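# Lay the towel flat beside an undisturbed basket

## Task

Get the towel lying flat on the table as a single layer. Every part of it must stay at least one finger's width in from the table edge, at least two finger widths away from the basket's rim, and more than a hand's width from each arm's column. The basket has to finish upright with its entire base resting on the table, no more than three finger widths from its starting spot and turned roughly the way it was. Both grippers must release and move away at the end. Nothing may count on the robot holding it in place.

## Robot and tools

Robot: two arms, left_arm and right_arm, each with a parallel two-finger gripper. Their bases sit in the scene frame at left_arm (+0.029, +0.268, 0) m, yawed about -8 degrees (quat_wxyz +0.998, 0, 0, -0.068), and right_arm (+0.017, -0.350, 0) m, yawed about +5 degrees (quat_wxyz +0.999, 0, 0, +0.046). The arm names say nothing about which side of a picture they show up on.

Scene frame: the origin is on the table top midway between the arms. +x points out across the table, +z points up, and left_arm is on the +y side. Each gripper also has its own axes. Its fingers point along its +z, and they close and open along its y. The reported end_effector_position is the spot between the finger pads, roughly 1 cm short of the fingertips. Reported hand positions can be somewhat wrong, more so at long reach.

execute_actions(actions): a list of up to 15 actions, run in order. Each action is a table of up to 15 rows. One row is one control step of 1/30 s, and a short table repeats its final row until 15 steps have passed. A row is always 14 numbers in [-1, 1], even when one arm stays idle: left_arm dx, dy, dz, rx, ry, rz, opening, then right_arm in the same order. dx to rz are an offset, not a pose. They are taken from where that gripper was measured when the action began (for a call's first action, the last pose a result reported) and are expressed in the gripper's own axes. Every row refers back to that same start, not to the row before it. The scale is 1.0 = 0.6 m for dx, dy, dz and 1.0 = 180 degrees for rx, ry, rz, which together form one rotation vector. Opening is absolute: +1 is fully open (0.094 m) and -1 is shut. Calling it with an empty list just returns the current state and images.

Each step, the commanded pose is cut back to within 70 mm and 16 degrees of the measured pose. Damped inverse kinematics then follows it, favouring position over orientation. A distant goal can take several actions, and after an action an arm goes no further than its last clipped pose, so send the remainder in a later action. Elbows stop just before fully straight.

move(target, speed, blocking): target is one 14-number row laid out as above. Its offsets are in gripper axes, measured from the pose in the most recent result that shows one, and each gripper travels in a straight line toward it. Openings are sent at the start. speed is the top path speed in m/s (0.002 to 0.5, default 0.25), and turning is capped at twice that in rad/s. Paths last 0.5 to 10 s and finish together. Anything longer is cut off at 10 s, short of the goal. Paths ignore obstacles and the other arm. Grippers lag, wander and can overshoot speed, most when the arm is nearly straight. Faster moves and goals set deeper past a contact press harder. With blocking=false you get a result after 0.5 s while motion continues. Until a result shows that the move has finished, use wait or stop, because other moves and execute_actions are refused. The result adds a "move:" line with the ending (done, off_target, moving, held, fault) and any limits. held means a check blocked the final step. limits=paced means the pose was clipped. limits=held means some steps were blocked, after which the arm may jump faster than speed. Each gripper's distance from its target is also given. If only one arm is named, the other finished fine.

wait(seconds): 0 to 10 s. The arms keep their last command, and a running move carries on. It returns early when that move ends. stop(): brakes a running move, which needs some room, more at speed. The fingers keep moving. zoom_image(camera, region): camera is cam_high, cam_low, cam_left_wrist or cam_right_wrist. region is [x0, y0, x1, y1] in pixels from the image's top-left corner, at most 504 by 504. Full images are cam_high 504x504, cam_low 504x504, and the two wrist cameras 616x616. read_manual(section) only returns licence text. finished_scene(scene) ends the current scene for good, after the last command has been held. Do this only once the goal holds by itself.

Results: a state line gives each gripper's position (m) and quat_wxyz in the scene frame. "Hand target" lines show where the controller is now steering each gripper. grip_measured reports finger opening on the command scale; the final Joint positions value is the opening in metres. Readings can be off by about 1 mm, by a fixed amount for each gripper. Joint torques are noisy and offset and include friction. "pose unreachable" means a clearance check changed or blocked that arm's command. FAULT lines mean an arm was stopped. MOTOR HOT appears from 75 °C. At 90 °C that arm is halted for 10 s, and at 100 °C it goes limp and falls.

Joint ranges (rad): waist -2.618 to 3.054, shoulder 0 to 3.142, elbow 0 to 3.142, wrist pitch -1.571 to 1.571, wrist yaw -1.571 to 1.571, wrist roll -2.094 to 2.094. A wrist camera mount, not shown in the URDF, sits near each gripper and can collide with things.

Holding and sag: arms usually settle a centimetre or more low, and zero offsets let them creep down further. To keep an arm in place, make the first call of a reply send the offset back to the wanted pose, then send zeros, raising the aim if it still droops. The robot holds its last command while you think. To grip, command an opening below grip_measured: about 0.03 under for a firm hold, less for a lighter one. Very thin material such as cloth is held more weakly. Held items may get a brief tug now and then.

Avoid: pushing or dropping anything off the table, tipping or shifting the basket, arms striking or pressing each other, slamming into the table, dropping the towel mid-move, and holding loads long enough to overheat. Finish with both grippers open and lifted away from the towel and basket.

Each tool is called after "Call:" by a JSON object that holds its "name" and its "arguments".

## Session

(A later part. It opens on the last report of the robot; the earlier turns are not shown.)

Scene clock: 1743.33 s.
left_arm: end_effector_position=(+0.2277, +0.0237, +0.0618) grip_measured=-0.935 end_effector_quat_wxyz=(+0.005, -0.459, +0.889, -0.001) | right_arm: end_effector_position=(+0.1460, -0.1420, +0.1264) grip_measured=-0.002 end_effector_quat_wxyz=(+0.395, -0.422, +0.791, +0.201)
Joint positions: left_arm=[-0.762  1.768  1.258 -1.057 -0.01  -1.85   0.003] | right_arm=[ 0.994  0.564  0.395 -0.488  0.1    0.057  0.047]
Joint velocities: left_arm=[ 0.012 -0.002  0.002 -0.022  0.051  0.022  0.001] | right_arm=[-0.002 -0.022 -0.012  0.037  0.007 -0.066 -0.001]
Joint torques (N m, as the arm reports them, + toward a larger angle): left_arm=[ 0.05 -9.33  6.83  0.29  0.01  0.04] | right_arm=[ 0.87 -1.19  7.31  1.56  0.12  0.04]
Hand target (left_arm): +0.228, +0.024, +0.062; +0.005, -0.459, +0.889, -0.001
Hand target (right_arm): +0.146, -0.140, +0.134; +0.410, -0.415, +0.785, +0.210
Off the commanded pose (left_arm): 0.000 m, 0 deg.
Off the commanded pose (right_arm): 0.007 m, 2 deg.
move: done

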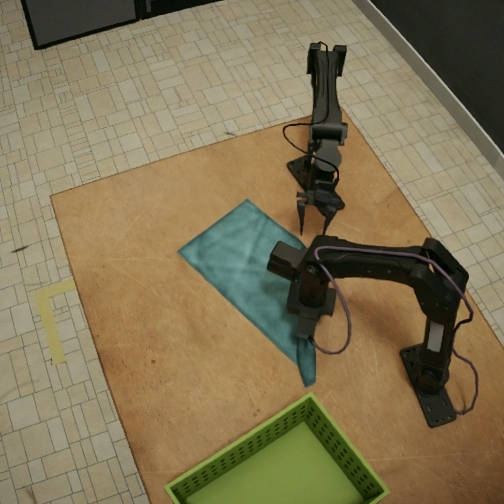

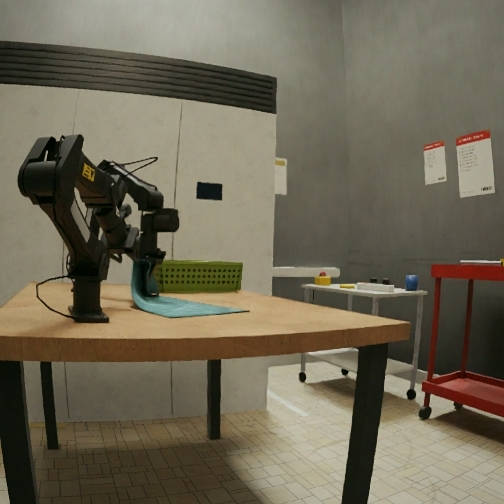

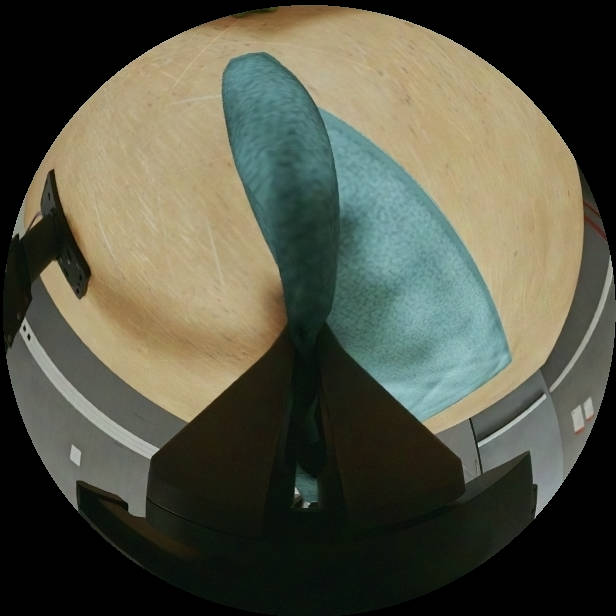

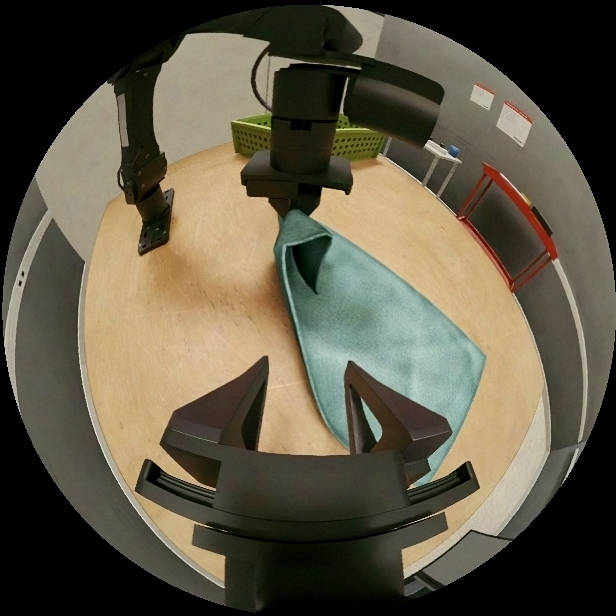

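Call:
{"name": "move", "arguments": {"target": [0,0,-0.01,0,0,0,-1,0.02,-0.013,0.10,0,0,0,0.0], "speed": 0.08}}

Scene clock: 1759.50 s.
left_arm: end_effector_position=(+0.2271, +0.0245, +0.0618) grip_measured=-0.935 end_effector_quat_wxyz=(+0.005, -0.459, +0.889, +0.001) | right_arm: end_effector_position=(+0.1730, -0.1148, +0.0829) grip_measured=-0.002 end_effector_quat_wxyz=(+0.396, -0.422, +0.791, +0.200)
Joint positions: left_arm=[-0.762  1.768  1.258 -1.061 -0.01  -1.85   0.003] | right_arm=[ 0.917  0.859  0.276 -0.07   0.04   0.008  0.047]
Joint velocities: left_arm=[ 0.007  0.002  0.002  0.081 -0.081  0.007  0.   ] | right_arm=[ 0.002 -0.037 -0.007 -0.007 -0.051  0.007  0.   ]
Joint torques (N m, as the arm reports them, + toward a larger angle): left_arm=[ 0.05 -9.61  8.37  0.06  0.    0.  ] | right_arm=[-0.88  0.63  7.12  1.56 -0.05 -0.07]
Hand target (left_arm): +0.228, +0.024, +0.068; +0.005, -0.459, +0.889, -0.001
Hand target (right_arm): +0.175, -0.115, +0.081; +0.395, -0.422, +0.791, +0.200
Off the commanded pose (left_arm): 0.006 m, 0 deg.
Off the commanded pose (right_arm): 0.004 m, 0 deg.
move: done

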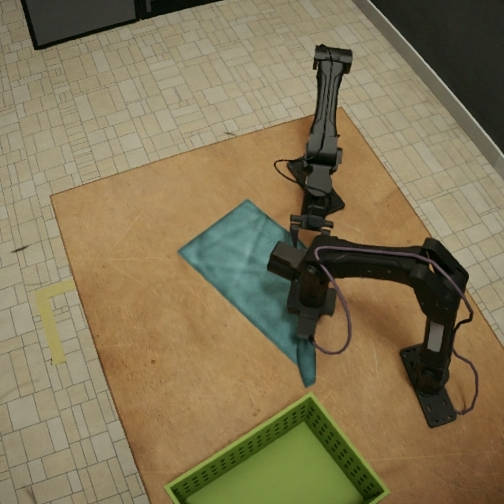

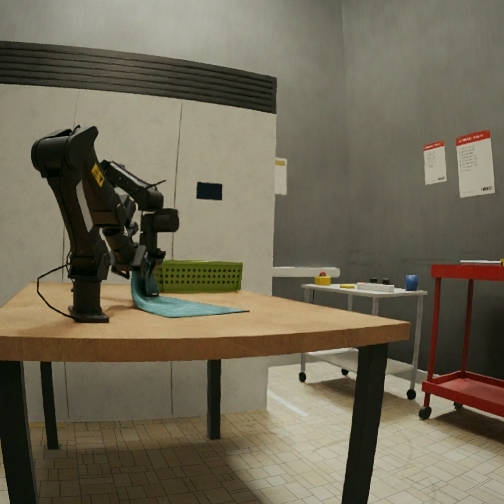

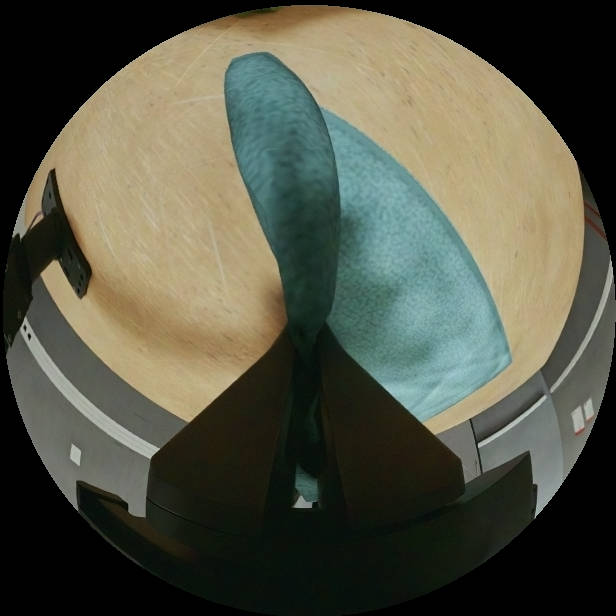

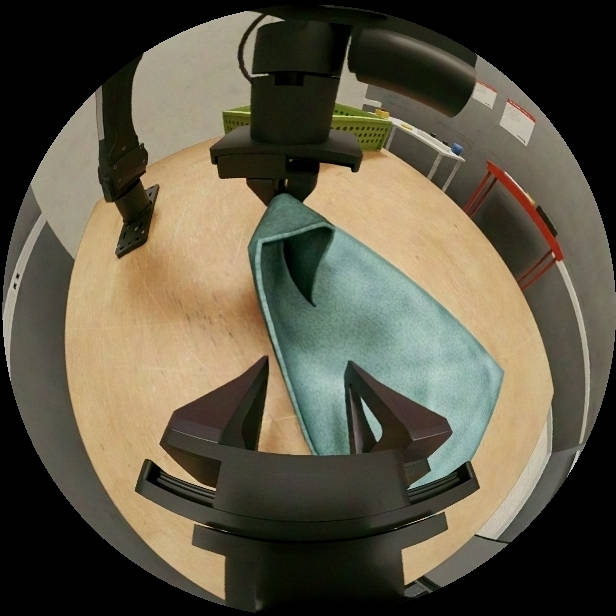

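Call:
{"name": "move", "arguments": {"target": [0,0,-0.01,0,0,0,-1,-0.008,-0.02,0.065,0,0,0,0.1], "speed": 0.05}}

Scene clock: 1770.30 s.
left_arm: end_effector_position=(+0.2264, +0.0253, +0.0618) grip_measured=-0.935 end_effector_quat_wxyz=(+0.004, -0.459, +0.889, +0.003) | right_arm: end_effector_position=(+0.1956, -0.1001, +0.0565) grip_measured=+0.098 end_effector_quat_wxyz=(+0.387, -0.425, +0.795, +0.194)
Joint positions: left_arm=[-0.762  1.768  1.258 -1.066 -0.01  -1.85   0.003] | right_arm=[ 0.851  1.13   0.276  0.178 -0.01  -0.034  0.052]
Joint velocities: left_arm=[-0.002 -0.002 -0.017 -0.022 -0.125  0.066  0.001] | right_arm=[-0.002  0.027 -0.012  0.007 -0.037  0.022  0.   ]
Joint torques (N m, as the arm reports them, + toward a larger angle): left_arm=[ 0.11 -9.78  8.26  0.08 -0.01  0.02] | right_arm=[-0.88 -0.61  8.48  1.56 -0.05 -0.06]
Hand target (left_arm): +0.227, +0.025, +0.068; +0.005, -0.459, +0.889, +0.001
Hand target (right_arm): +0.202, -0.095, +0.064; +0.396, -0.422, +0.791, +0.199
Off the commanded pose (left_arm): 0.006 m, 0 deg.
Off the commanded pose (right_arm): 0.011 m, 1 deg.
move: off_target (right_arm)

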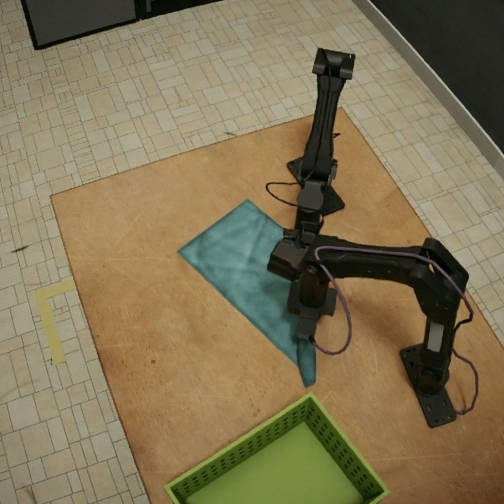

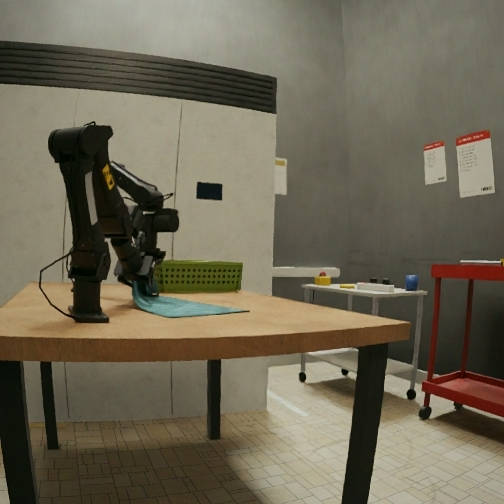

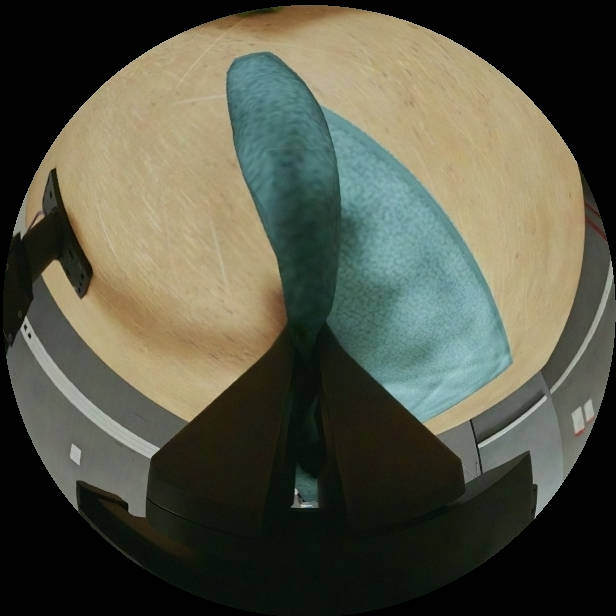

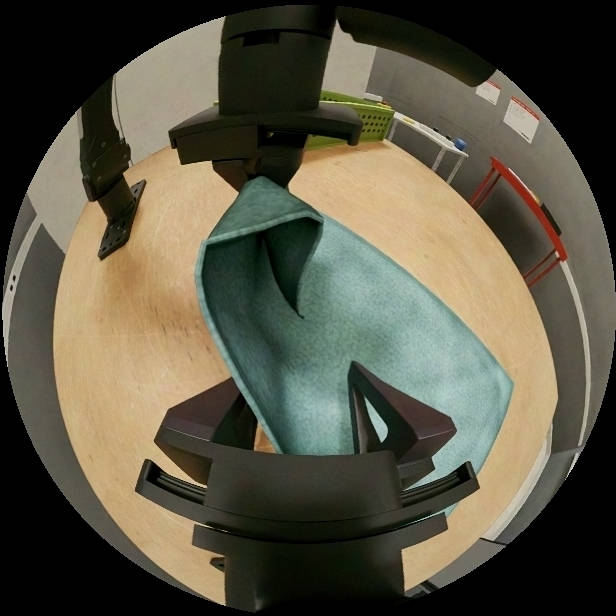

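Call:
{"name": "execute_actions", "arguments": {"actions": []}}

Scene clock: 1782.20 s.
left_arm: end_effector_position=(+0.2264, +0.0253, +0.0618) grip_measured=-0.935 end_effector_quat_wxyz=(+0.004, -0.459, +0.889, +0.003) | right_arm: end_effector_position=(+0.1957, -0.0998, +0.0569) grip_measured=+0.098 end_effector_quat_wxyz=(+0.388, -0.425, +0.795, +0.194)
Joint positions: left_arm=[-0.762  1.768  1.258 -1.066 -0.01  -1.85   0.003] | right_arm=[ 0.851  1.131  0.276  0.181 -0.01  -0.034  0.052]
Joint velocities: left_arm=[ 0.002 -0.017 -0.017  0.022 -0.022  0.022 -0.001] | right_arm=[-0.027  0.012  0.007 -0.007 -0.007  0.022  0.001]
Joint torques (N m, as the arm reports them, + toward a larger angle): left_arm=[ 0.   -9.74  8.37  0.05 -0.01  0.03] | right_arm=[-0.88 -0.73  8.47  1.6  -0.08 -0.07]
Hand target (left_arm): +0.227, +0.025, +0.068; +0.005, -0.459, +0.889, +0.001
Hand target (right_arm): +0.202, -0.095, +0.064; +0.396, -0.422, +0.791, +0.199
Off the commanded pose (left_arm): 0.006 m, 0 deg.
Off the commanded pose (right_arm): 0.011 m, 1 deg.

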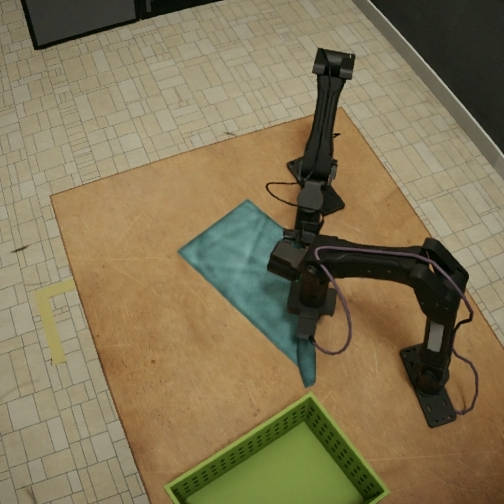

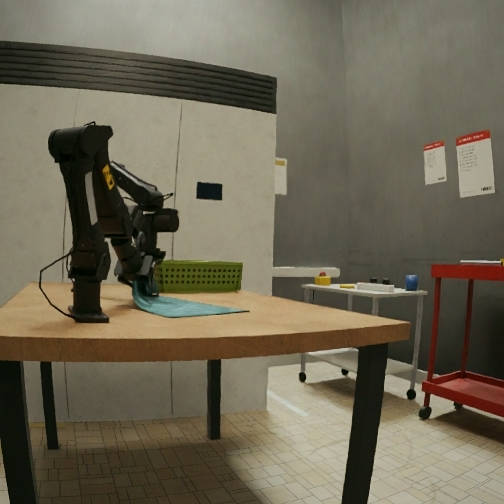

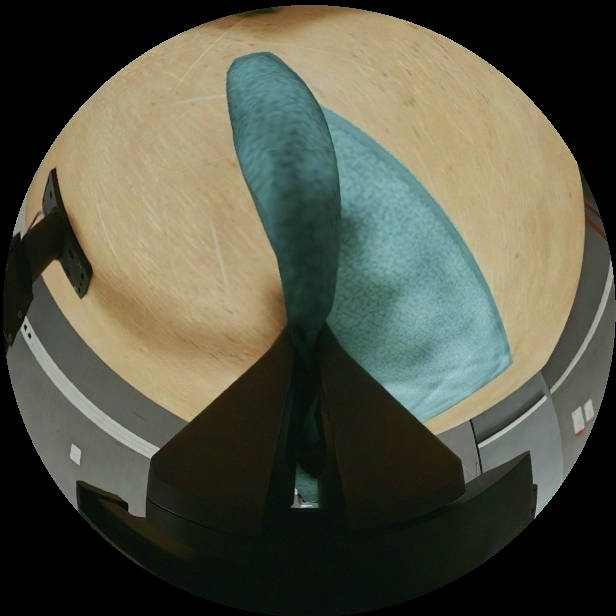

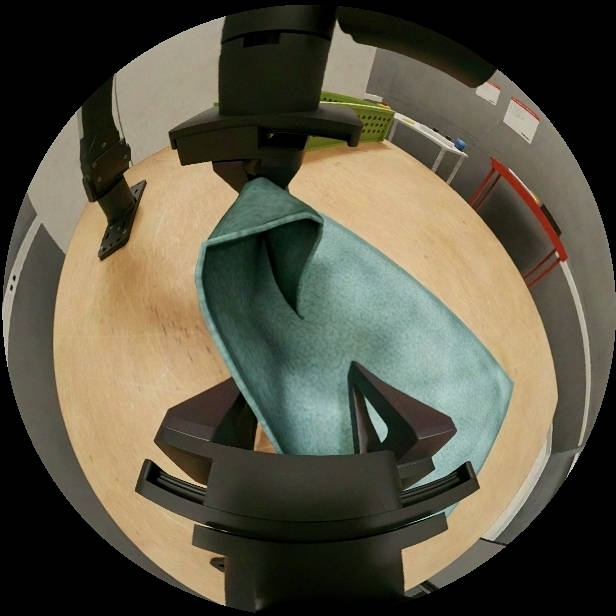

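Call:
{"name": "move", "arguments": {"target": [0,0,-0.012,0,0,0,-1, -0.02,-0.02,-0.05,0,0,0,0.1], "speed": 0.05}}

Call:
{"name": "move", "arguments": {"target": [0,0,0,0,0,0,-1, -0.01,-0.03,0.0,0,0,0,-0.2], "speed": 0.05}}

Scene clock: 1796.03 s.
left_arm: end_effector_position=(+0.2252, +0.0269, +0.0618) grip_measured=-0.935 end_effector_quat_wxyz=(+0.004, -0.459, +0.889, +0.007) | right_arm: end_effector_position=(+0.1906, -0.1239, +0.0657) grip_measured=+0.098 end_effector_quat_wxyz=(+0.367, -0.430, +0.805, +0.183)
Joint positions: left_arm=[-0.762  1.768  1.258 -1.074 -0.01  -1.85   0.003] | right_arm=[ 0.787  0.969  0.298 -0.056 -0.057 -0.077  0.052]
Joint velocities: left_arm=[ 0.002 -0.002 -0.002 -0.037 -0.037  0.066 -0.   ] | right_arm=[ 0.007  0.002 -0.017  0.037  0.051  0.022  0.   ]
Joint torques (N m, as the arm reports them, + toward a larger angle): left_arm=[-0.01 -9.75  8.59  0.    0.02  0.05] | right_arm=[-0.87 -3.37  9.91  1.35 -0.09 -0.1 ]
Hand target (left_arm): +0.226, +0.025, +0.069; +0.004, -0.459, +0.889, +0.003
Hand target (right_arm): +0.197, -0.119, +0.085; +0.388, -0.425, +0.795, +0.193
Off the commanded pose (left_arm): 0.007 m, 0 deg.
Off the commanded pose (right_arm): 0.021 m, 3 deg.
move: off_target (right_arm)

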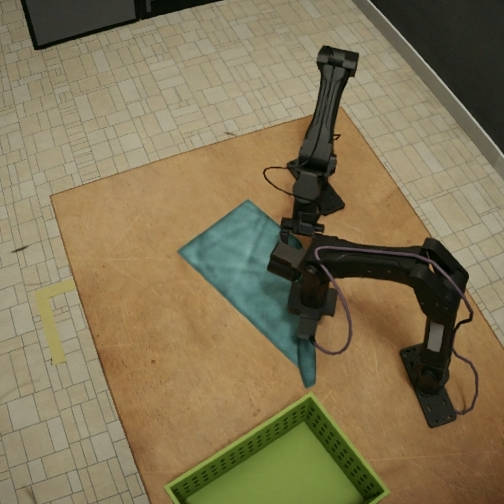

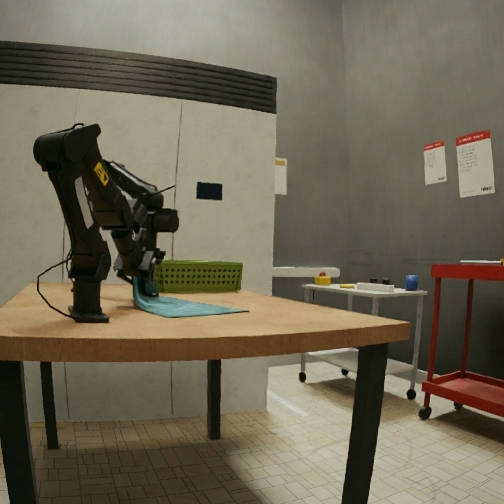

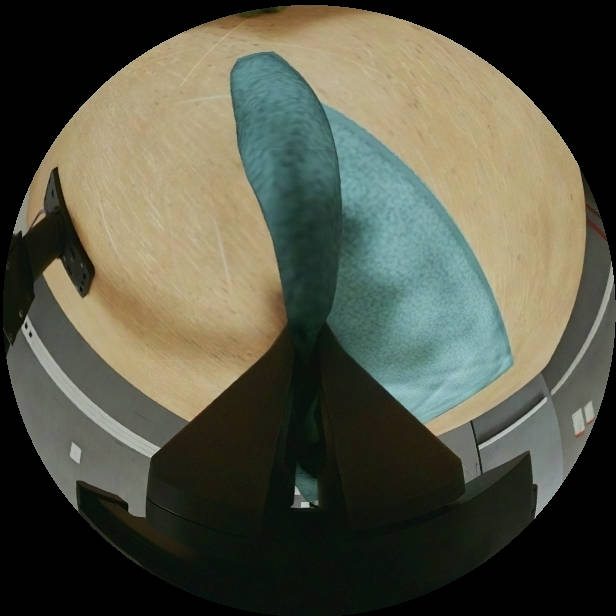

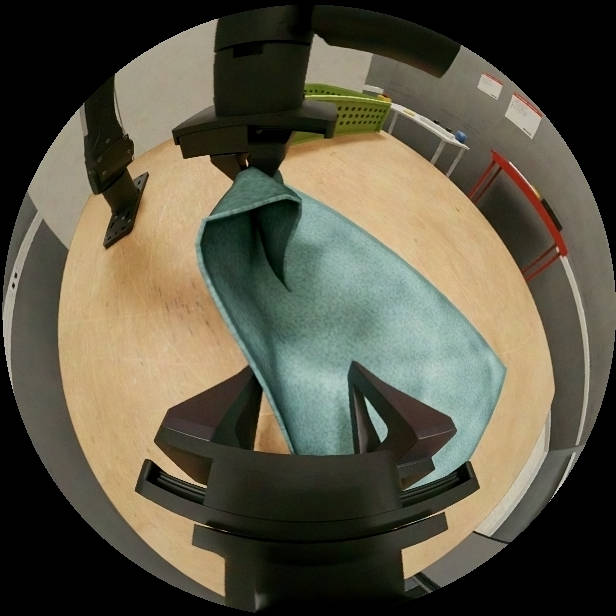

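Scene clock: 1796.90 s.
left_arm: end_effector_position=(+0.2251, +0.0270, +0.0618) grip_measured=-0.935 end_effector_quat_wxyz=(+0.004, -0.459, +0.889, +0.008) | right_arm: end_effector_position=(+0.2021, -0.1348, +0.0651) grip_measured=-0.197 end_effector_quat_wxyz=(+0.367, -0.429, +0.805, +0.180)
Joint positions: left_arm=[-0.762  1.768  1.258 -1.074 -0.01  -1.85   0.003] | right_arm=[ 0.69   0.969  0.298 -0.063 -0.123 -0.144  0.038]
Joint velocities: left_arm=[-0.007 -0.007  0.007 -0.007 -0.022 -0.051  0.   ] | right_arm=[ 0.002  0.007  0.012  0.037 -0.007 -0.007  0.   ]
Joint torques (N m, as the arm reports them, + toward a larger angle): left_arm=[ 0.23 -9.19  6.74  0.23  0.01  0.  ] | right_arm=[-0.89  0.89 10.21  1.31 -0.13 -0.11]
Hand target (left_arm): +0.225, +0.027, +0.062; +0.004, -0.459, +0.889, +0.008
Hand target (right_arm): +0.207, -0.131, +0.070; +0.367, -0.430, +0.804, +0.182
Off the commanded pose (left_arm): 0.000 m, 0 deg.
Off the commanded pose (right_arm): 0.009 m, 0 deg.
move: done

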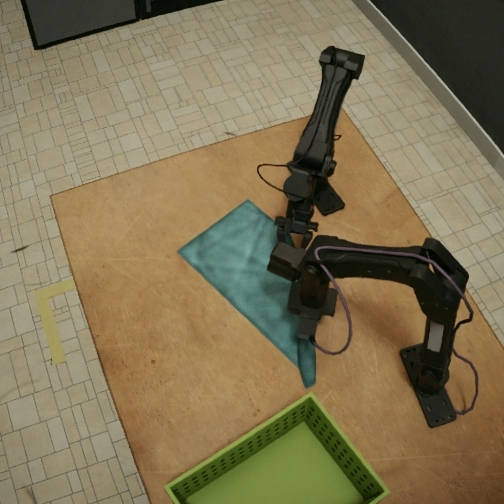

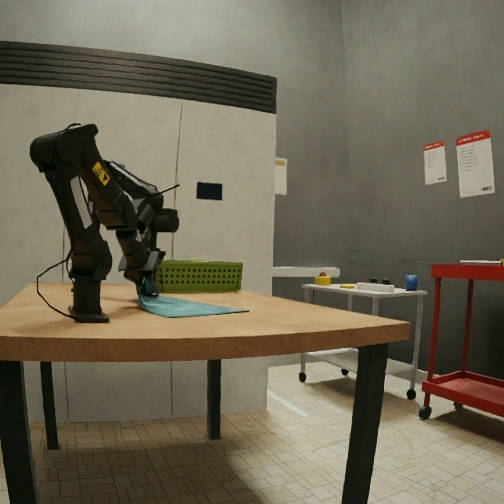

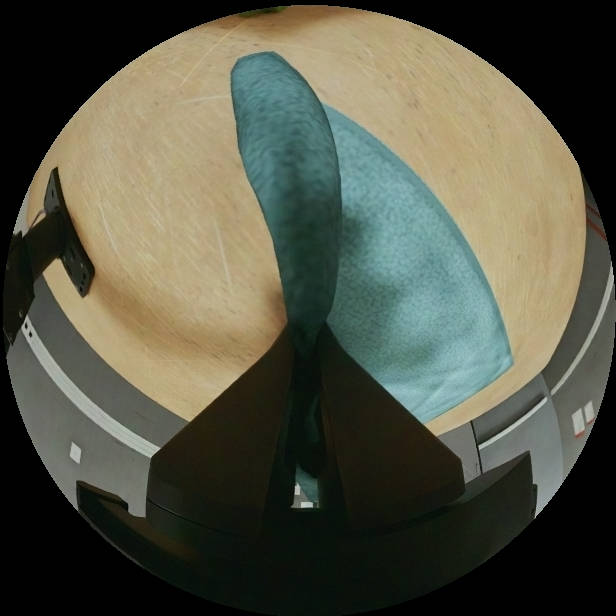

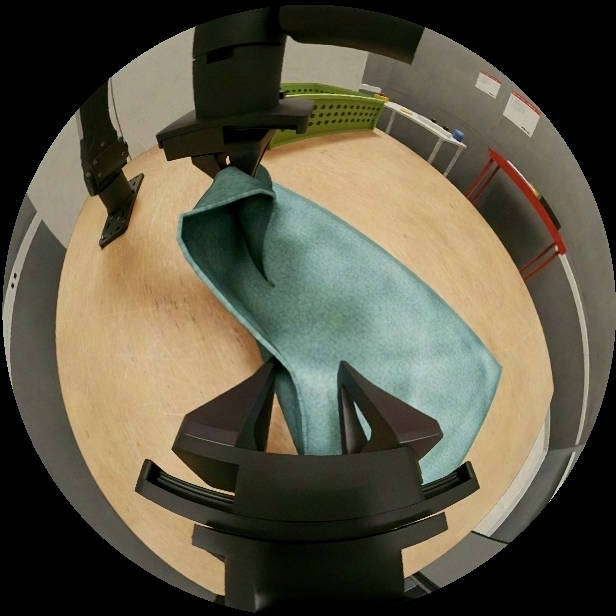

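Call:
{"name": "zoom_image", "arguments": {"camera": "cam_right_wrist", "region": [130, 120, 430, 420]}}

Call:
{"name": "zoom_image", "arguments": {"camera": "cam_low", "region": [80, 230, 260, 340]}}

Region (130, 120, 430, 420) of cam_right_wrist's 616x616 image, scaled by 1.680, with more detail than that image has.

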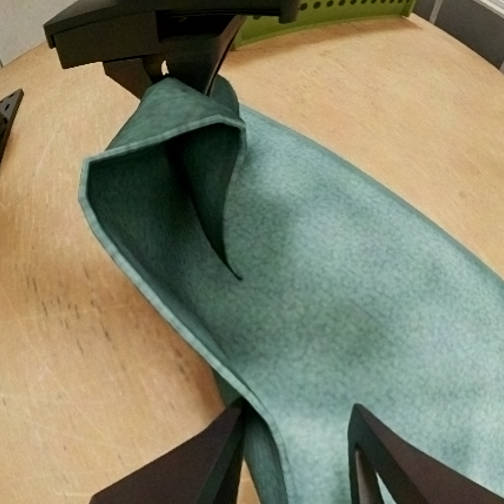

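Region (80, 230, 260, 340) of cam_low's 504x504 image, scaled by 2.800, with more detail than that image has.

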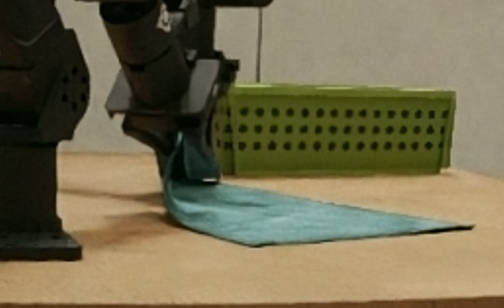

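Call:
{"name": "move", "arguments": {"target": [0,0,-0.005,0,0,0,-1, -0.03,0.02,0.07,0,0,0,-0.2], "speed": 0.04}}

Scene clock: 1837.97 s.
left_arm: end_effector_position=(+0.2251, +0.0270, +0.0618) grip_measured=-0.935 end_effector_quat_wxyz=(+0.004, -0.459, +0.889, +0.008) | right_arm: end_effector_position=(+0.2094, -0.1041, +0.0402) grip_measured=-0.197 end_effector_quat_wxyz=(+0.351, -0.432, +0.812, +0.176)
Joint positions: left_arm=[-0.762  1.768  1.258 -1.074 -0.01  -1.85   0.003] | right_arm=[ 0.779  1.245  0.336  0.143 -0.06  -0.082  0.038]
Joint velocities: left_arm=[-0.017 -0.017  0.017  0.007  0.007 -0.022 -0.001] | right_arm=[-0.017  0.012  0.007 -0.037  0.007 -0.051 -0.   ]
Joint torques (N m, as the arm reports them, + toward a larger angle): left_arm=[ 0.07 -9.54  7.55  0.11 -0.02  0.04] | right_arm=[ 0.85 -1.51  9.17  1.6   0.07 -0.03]
Hand target (left_arm): +0.225, +0.027, +0.065; +0.004, -0.459, +0.889, +0.007
Hand target (right_arm): +0.216, -0.093, +0.051; +0.367, -0.429, +0.805, +0.182
Off the commanded pose (left_arm): 0.003 m, 0 deg.
Off the commanded pose (right_arm): 0.017 m, 2 deg.
move: off_target (right_arm)

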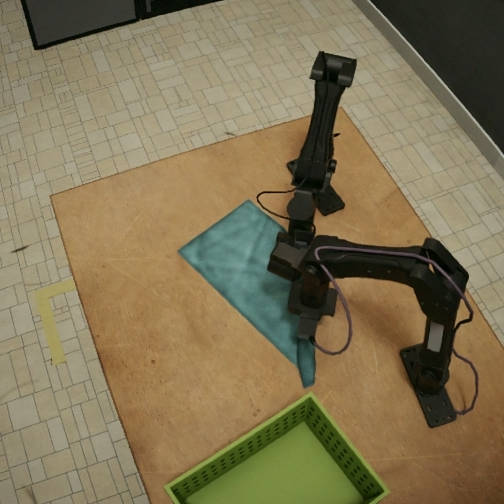

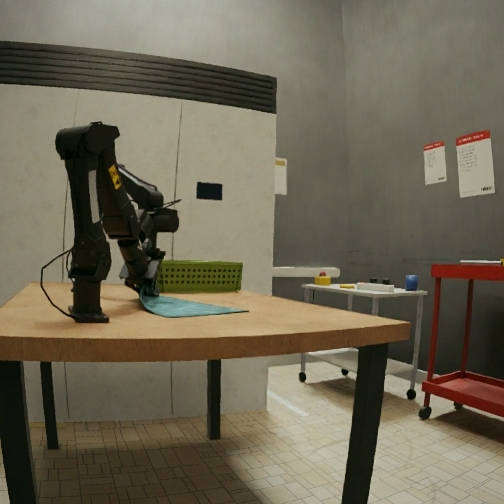

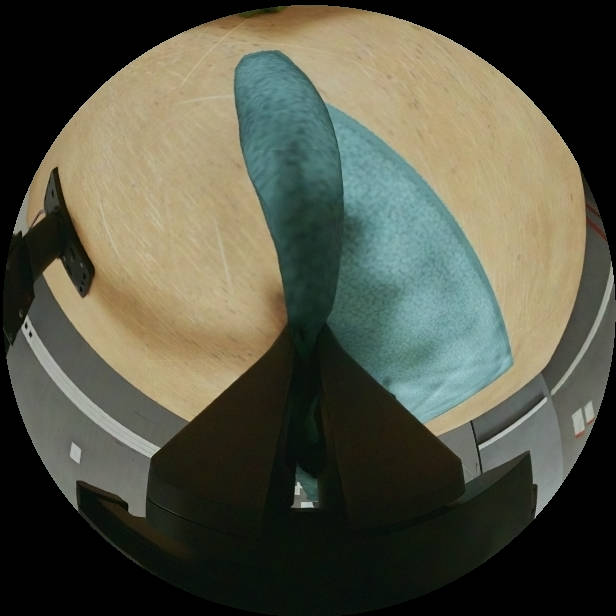

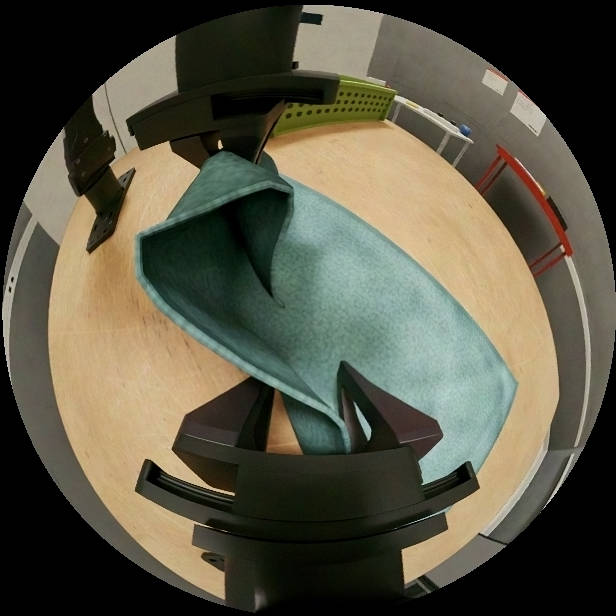

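Call:
{"name": "move", "arguments": {"target": [0,0,-0.005,0,0,0,-1, -0.055,-0.003,-0.088,0,0,0,-0.2], "speed": 0.05}}

Scene clock: 1853.57 s.
left_arm: end_effector_position=(+0.2251, +0.0270, +0.0618) grip_measured=-0.935 end_effector_quat_wxyz=(+0.004, -0.459, +0.889, +0.008) | right_arm: end_effector_position=(+0.1959, -0.1204, +0.0807) grip_measured=-0.197 end_effector_quat_wxyz=(+0.329, -0.437, +0.821, +0.166)
Joint positions: left_arm=[-0.762  1.768  1.258 -1.074 -0.01  -1.85   0.003] | right_arm=[ 0.779  1.026  0.453 -0.246 -0.059 -0.086  0.038]
Joint velocities: left_arm=[ 0.012  0.002 -0.002  0.022 -0.022 -0.022  0.   ] | right_arm=[ 0.002 -0.037 -0.002  0.007 -0.051  0.037 -0.   ]
Joint torques (N m, as the arm reports them, + toward a larger angle): left_arm=[ 0.01 -9.46  7.57  0.13 -0.02  0.04] | right_arm=[-1.01 -3.89 10.04  1.26 -0.09 -0.08]
Hand target (left_arm): +0.225, +0.027, +0.065; +0.004, -0.459, +0.889, +0.007
Hand target (right_arm): +0.202, -0.116, +0.100; +0.351, -0.432, +0.812, +0.175
Off the commanded pose (left_arm): 0.003 m, 0 deg.
Off the commanded pose (right_arm): 0.021 m, 3 deg.
move: off_target (right_arm)

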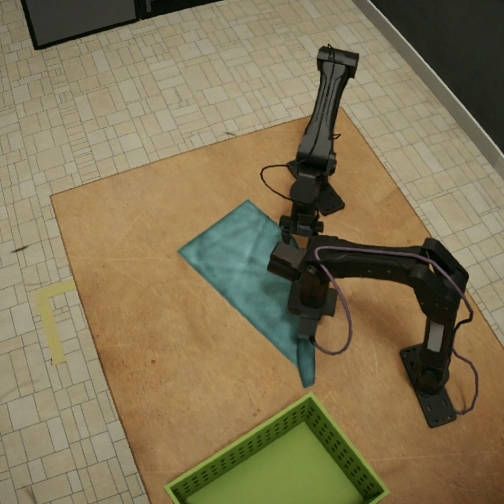

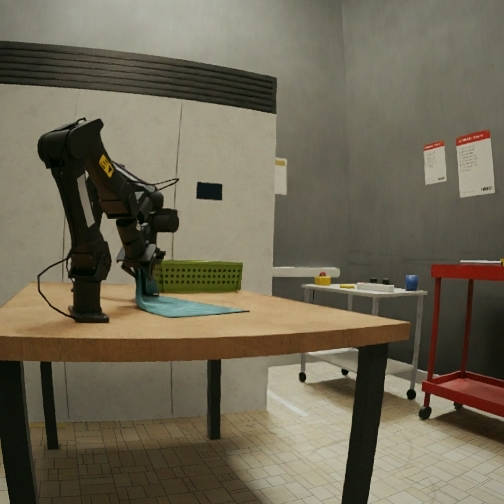

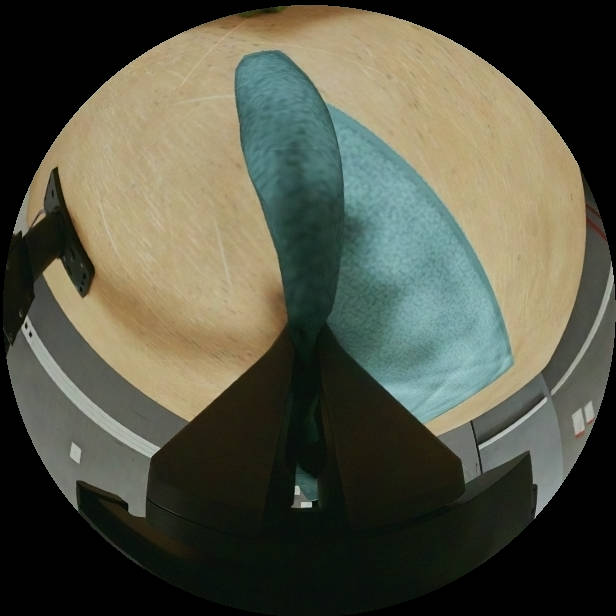

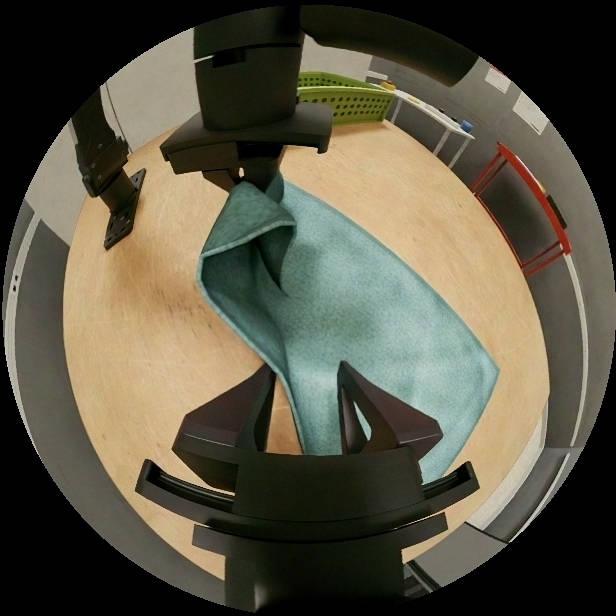

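Call:
{"name": "move", "arguments": {"target": [0,0,-0.005,0,0,0,-1, -0.014,0.028,-0.015,0,0,0,-0.2], "speed": 0.04}}

Call:
{"name": "move", "arguments": {"target": [0,0,0,0,0,0,-1, -0.02,0.0,0.06,0,0,0,-0.2], "speed": 0.04}}

Scene clock: 1871.53 s.
left_arm: end_effector_position=(+0.2251, +0.0270, +0.0618) grip_measured=-0.935 end_effector_quat_wxyz=(+0.004, -0.459, +0.889, +0.008) | right_arm: end_effector_position=(+0.1774, -0.1194, +0.0716) grip_measured=-0.197 end_effector_quat_wxyz=(+0.304, -0.442, +0.829, +0.157)
Joint positions: left_arm=[-0.762  1.768  1.258 -1.074 -0.01  -1.85   0.003] | right_arm=[ 0.866  1.026  0.453 -0.3   -0.005 -0.02   0.038]
Joint velocities: left_arm=[ 0.002 -0.012 -0.007 -0.007  0.051 -0.037 -0.001] | right_arm=[ 0.017 -0.007 -0.012 -0.037  0.022  0.007 -0.001]
Joint torques (N m, as the arm reports them, + toward a larger angle): left_arm=[ 0.04 -9.34  7.41  0.1   0.02  0.  ] | right_arm=[ 0.86 -3.54 10.76  1.18  0.02  0.08]
Hand target (left_arm): +0.225, +0.027, +0.065; +0.004, -0.459, +0.889, +0.007
Hand target (right_arm): +0.182, -0.111, +0.093; +0.328, -0.437, +0.821, +0.167
Off the commanded pose (left_arm): 0.003 m, 0 deg.
Off the commanded pose (right_arm): 0.023 m, 3 deg.
move: off_target (right_arm)

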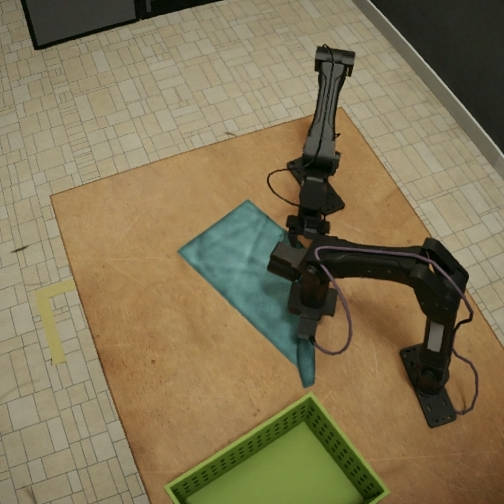

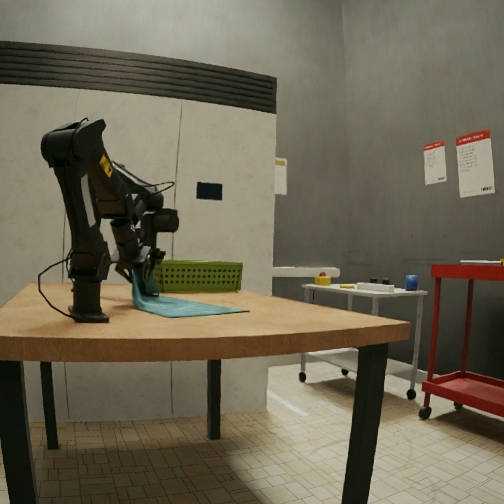

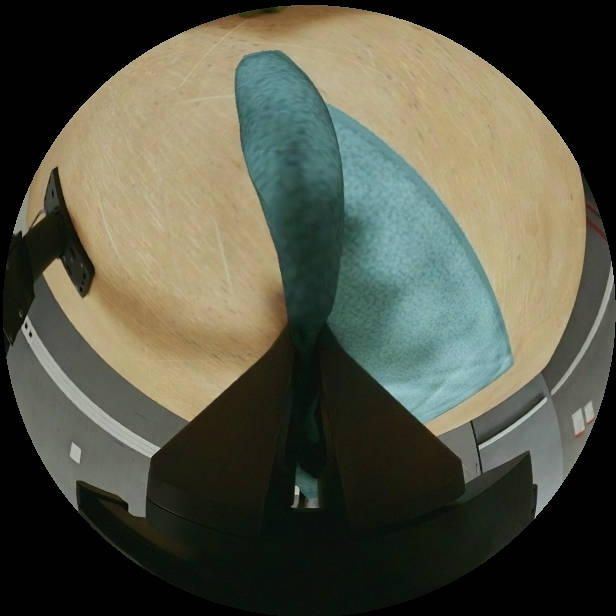

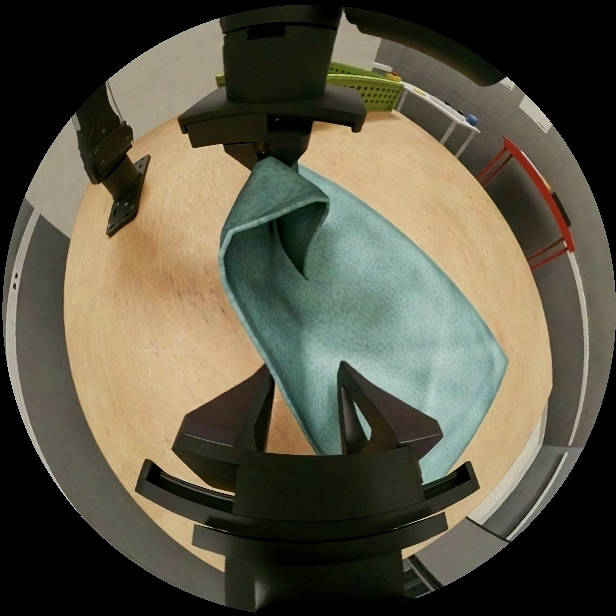

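Scene clock: 1872.93 s.
left_arm: end_effector_position=(+0.2251, +0.0270, +0.0618) grip_measured=-0.935 end_effector_quat_wxyz=(+0.004, -0.459, +0.889, +0.008) | right_arm: end_effector_position=(+0.1894, -0.1023, +0.0444) grip_measured=-0.197 end_effector_quat_wxyz=(+0.292, -0.444, +0.833, +0.151)
Joint positions: left_arm=[-0.762  1.768  1.258 -1.074 -0.01  -1.85   0.003] | right_arm=[ 0.866  1.224  0.453 -0.129 -0.005 -0.02   0.038]
Joint velocities: left_arm=[-0.007 -0.002 -0.012  0.007 -0.037 -0.022  0.001] | right_arm=[ 0.007  0.007 -0.022  0.051 -0.051 -0.037  0.001]
Joint torques (N m, as the arm reports them, + toward a larger angle): left_arm=[-0.05 -9.16  6.85  0.2   0.03  0.05] | right_arm=[ 0.19 -1.45  8.99  1.31  0.02  0.02]
Hand target (left_arm): +0.225, +0.027, +0.062; +0.004, -0.459, +0.889, +0.008
Hand target (right_arm): +0.195, -0.094, +0.052; +0.304, -0.442, +0.829, +0.157
Off the commanded pose (left_arm): 0.000 m, 0 deg.
Off the commanded pose (right_arm): 0.014 m, 2 deg.
move: off_target (right_arm)

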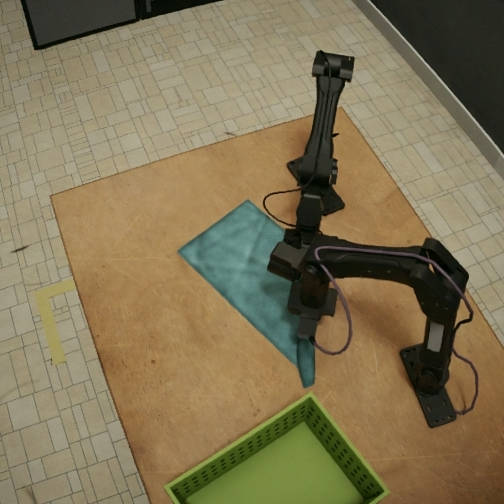

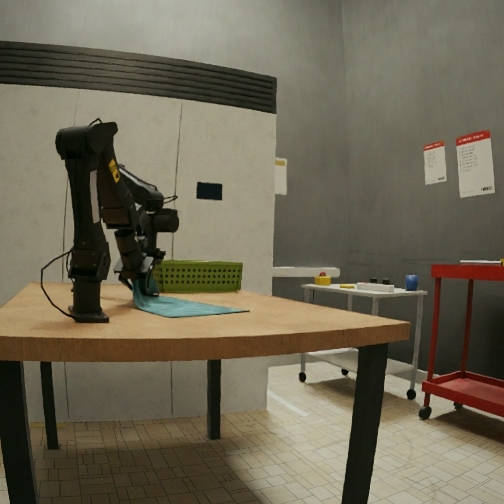

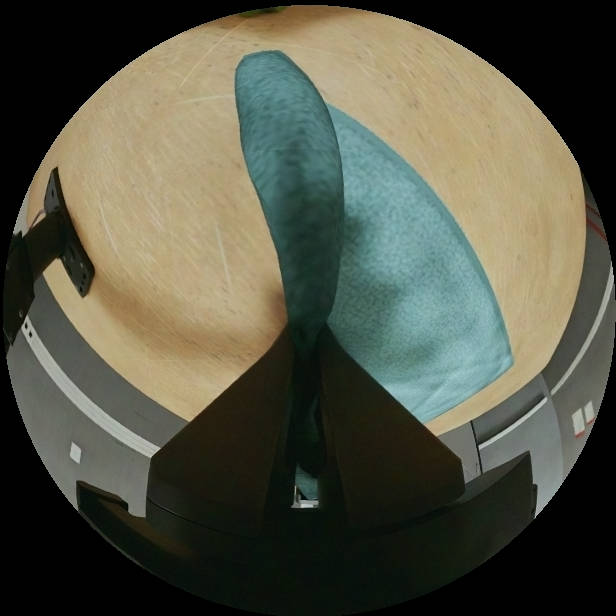

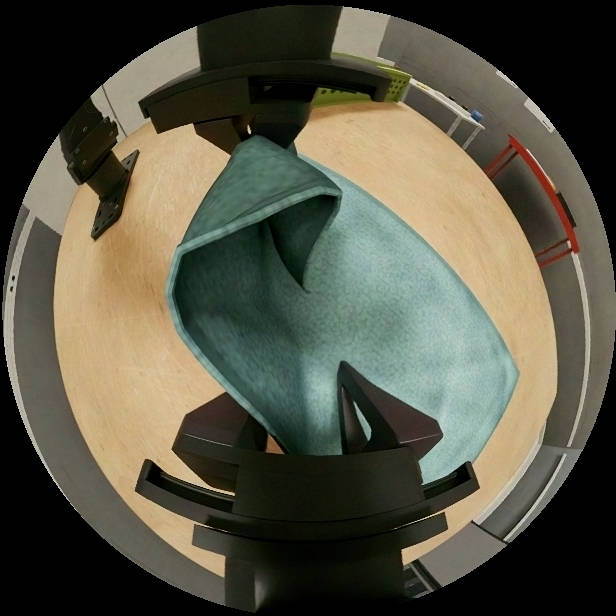

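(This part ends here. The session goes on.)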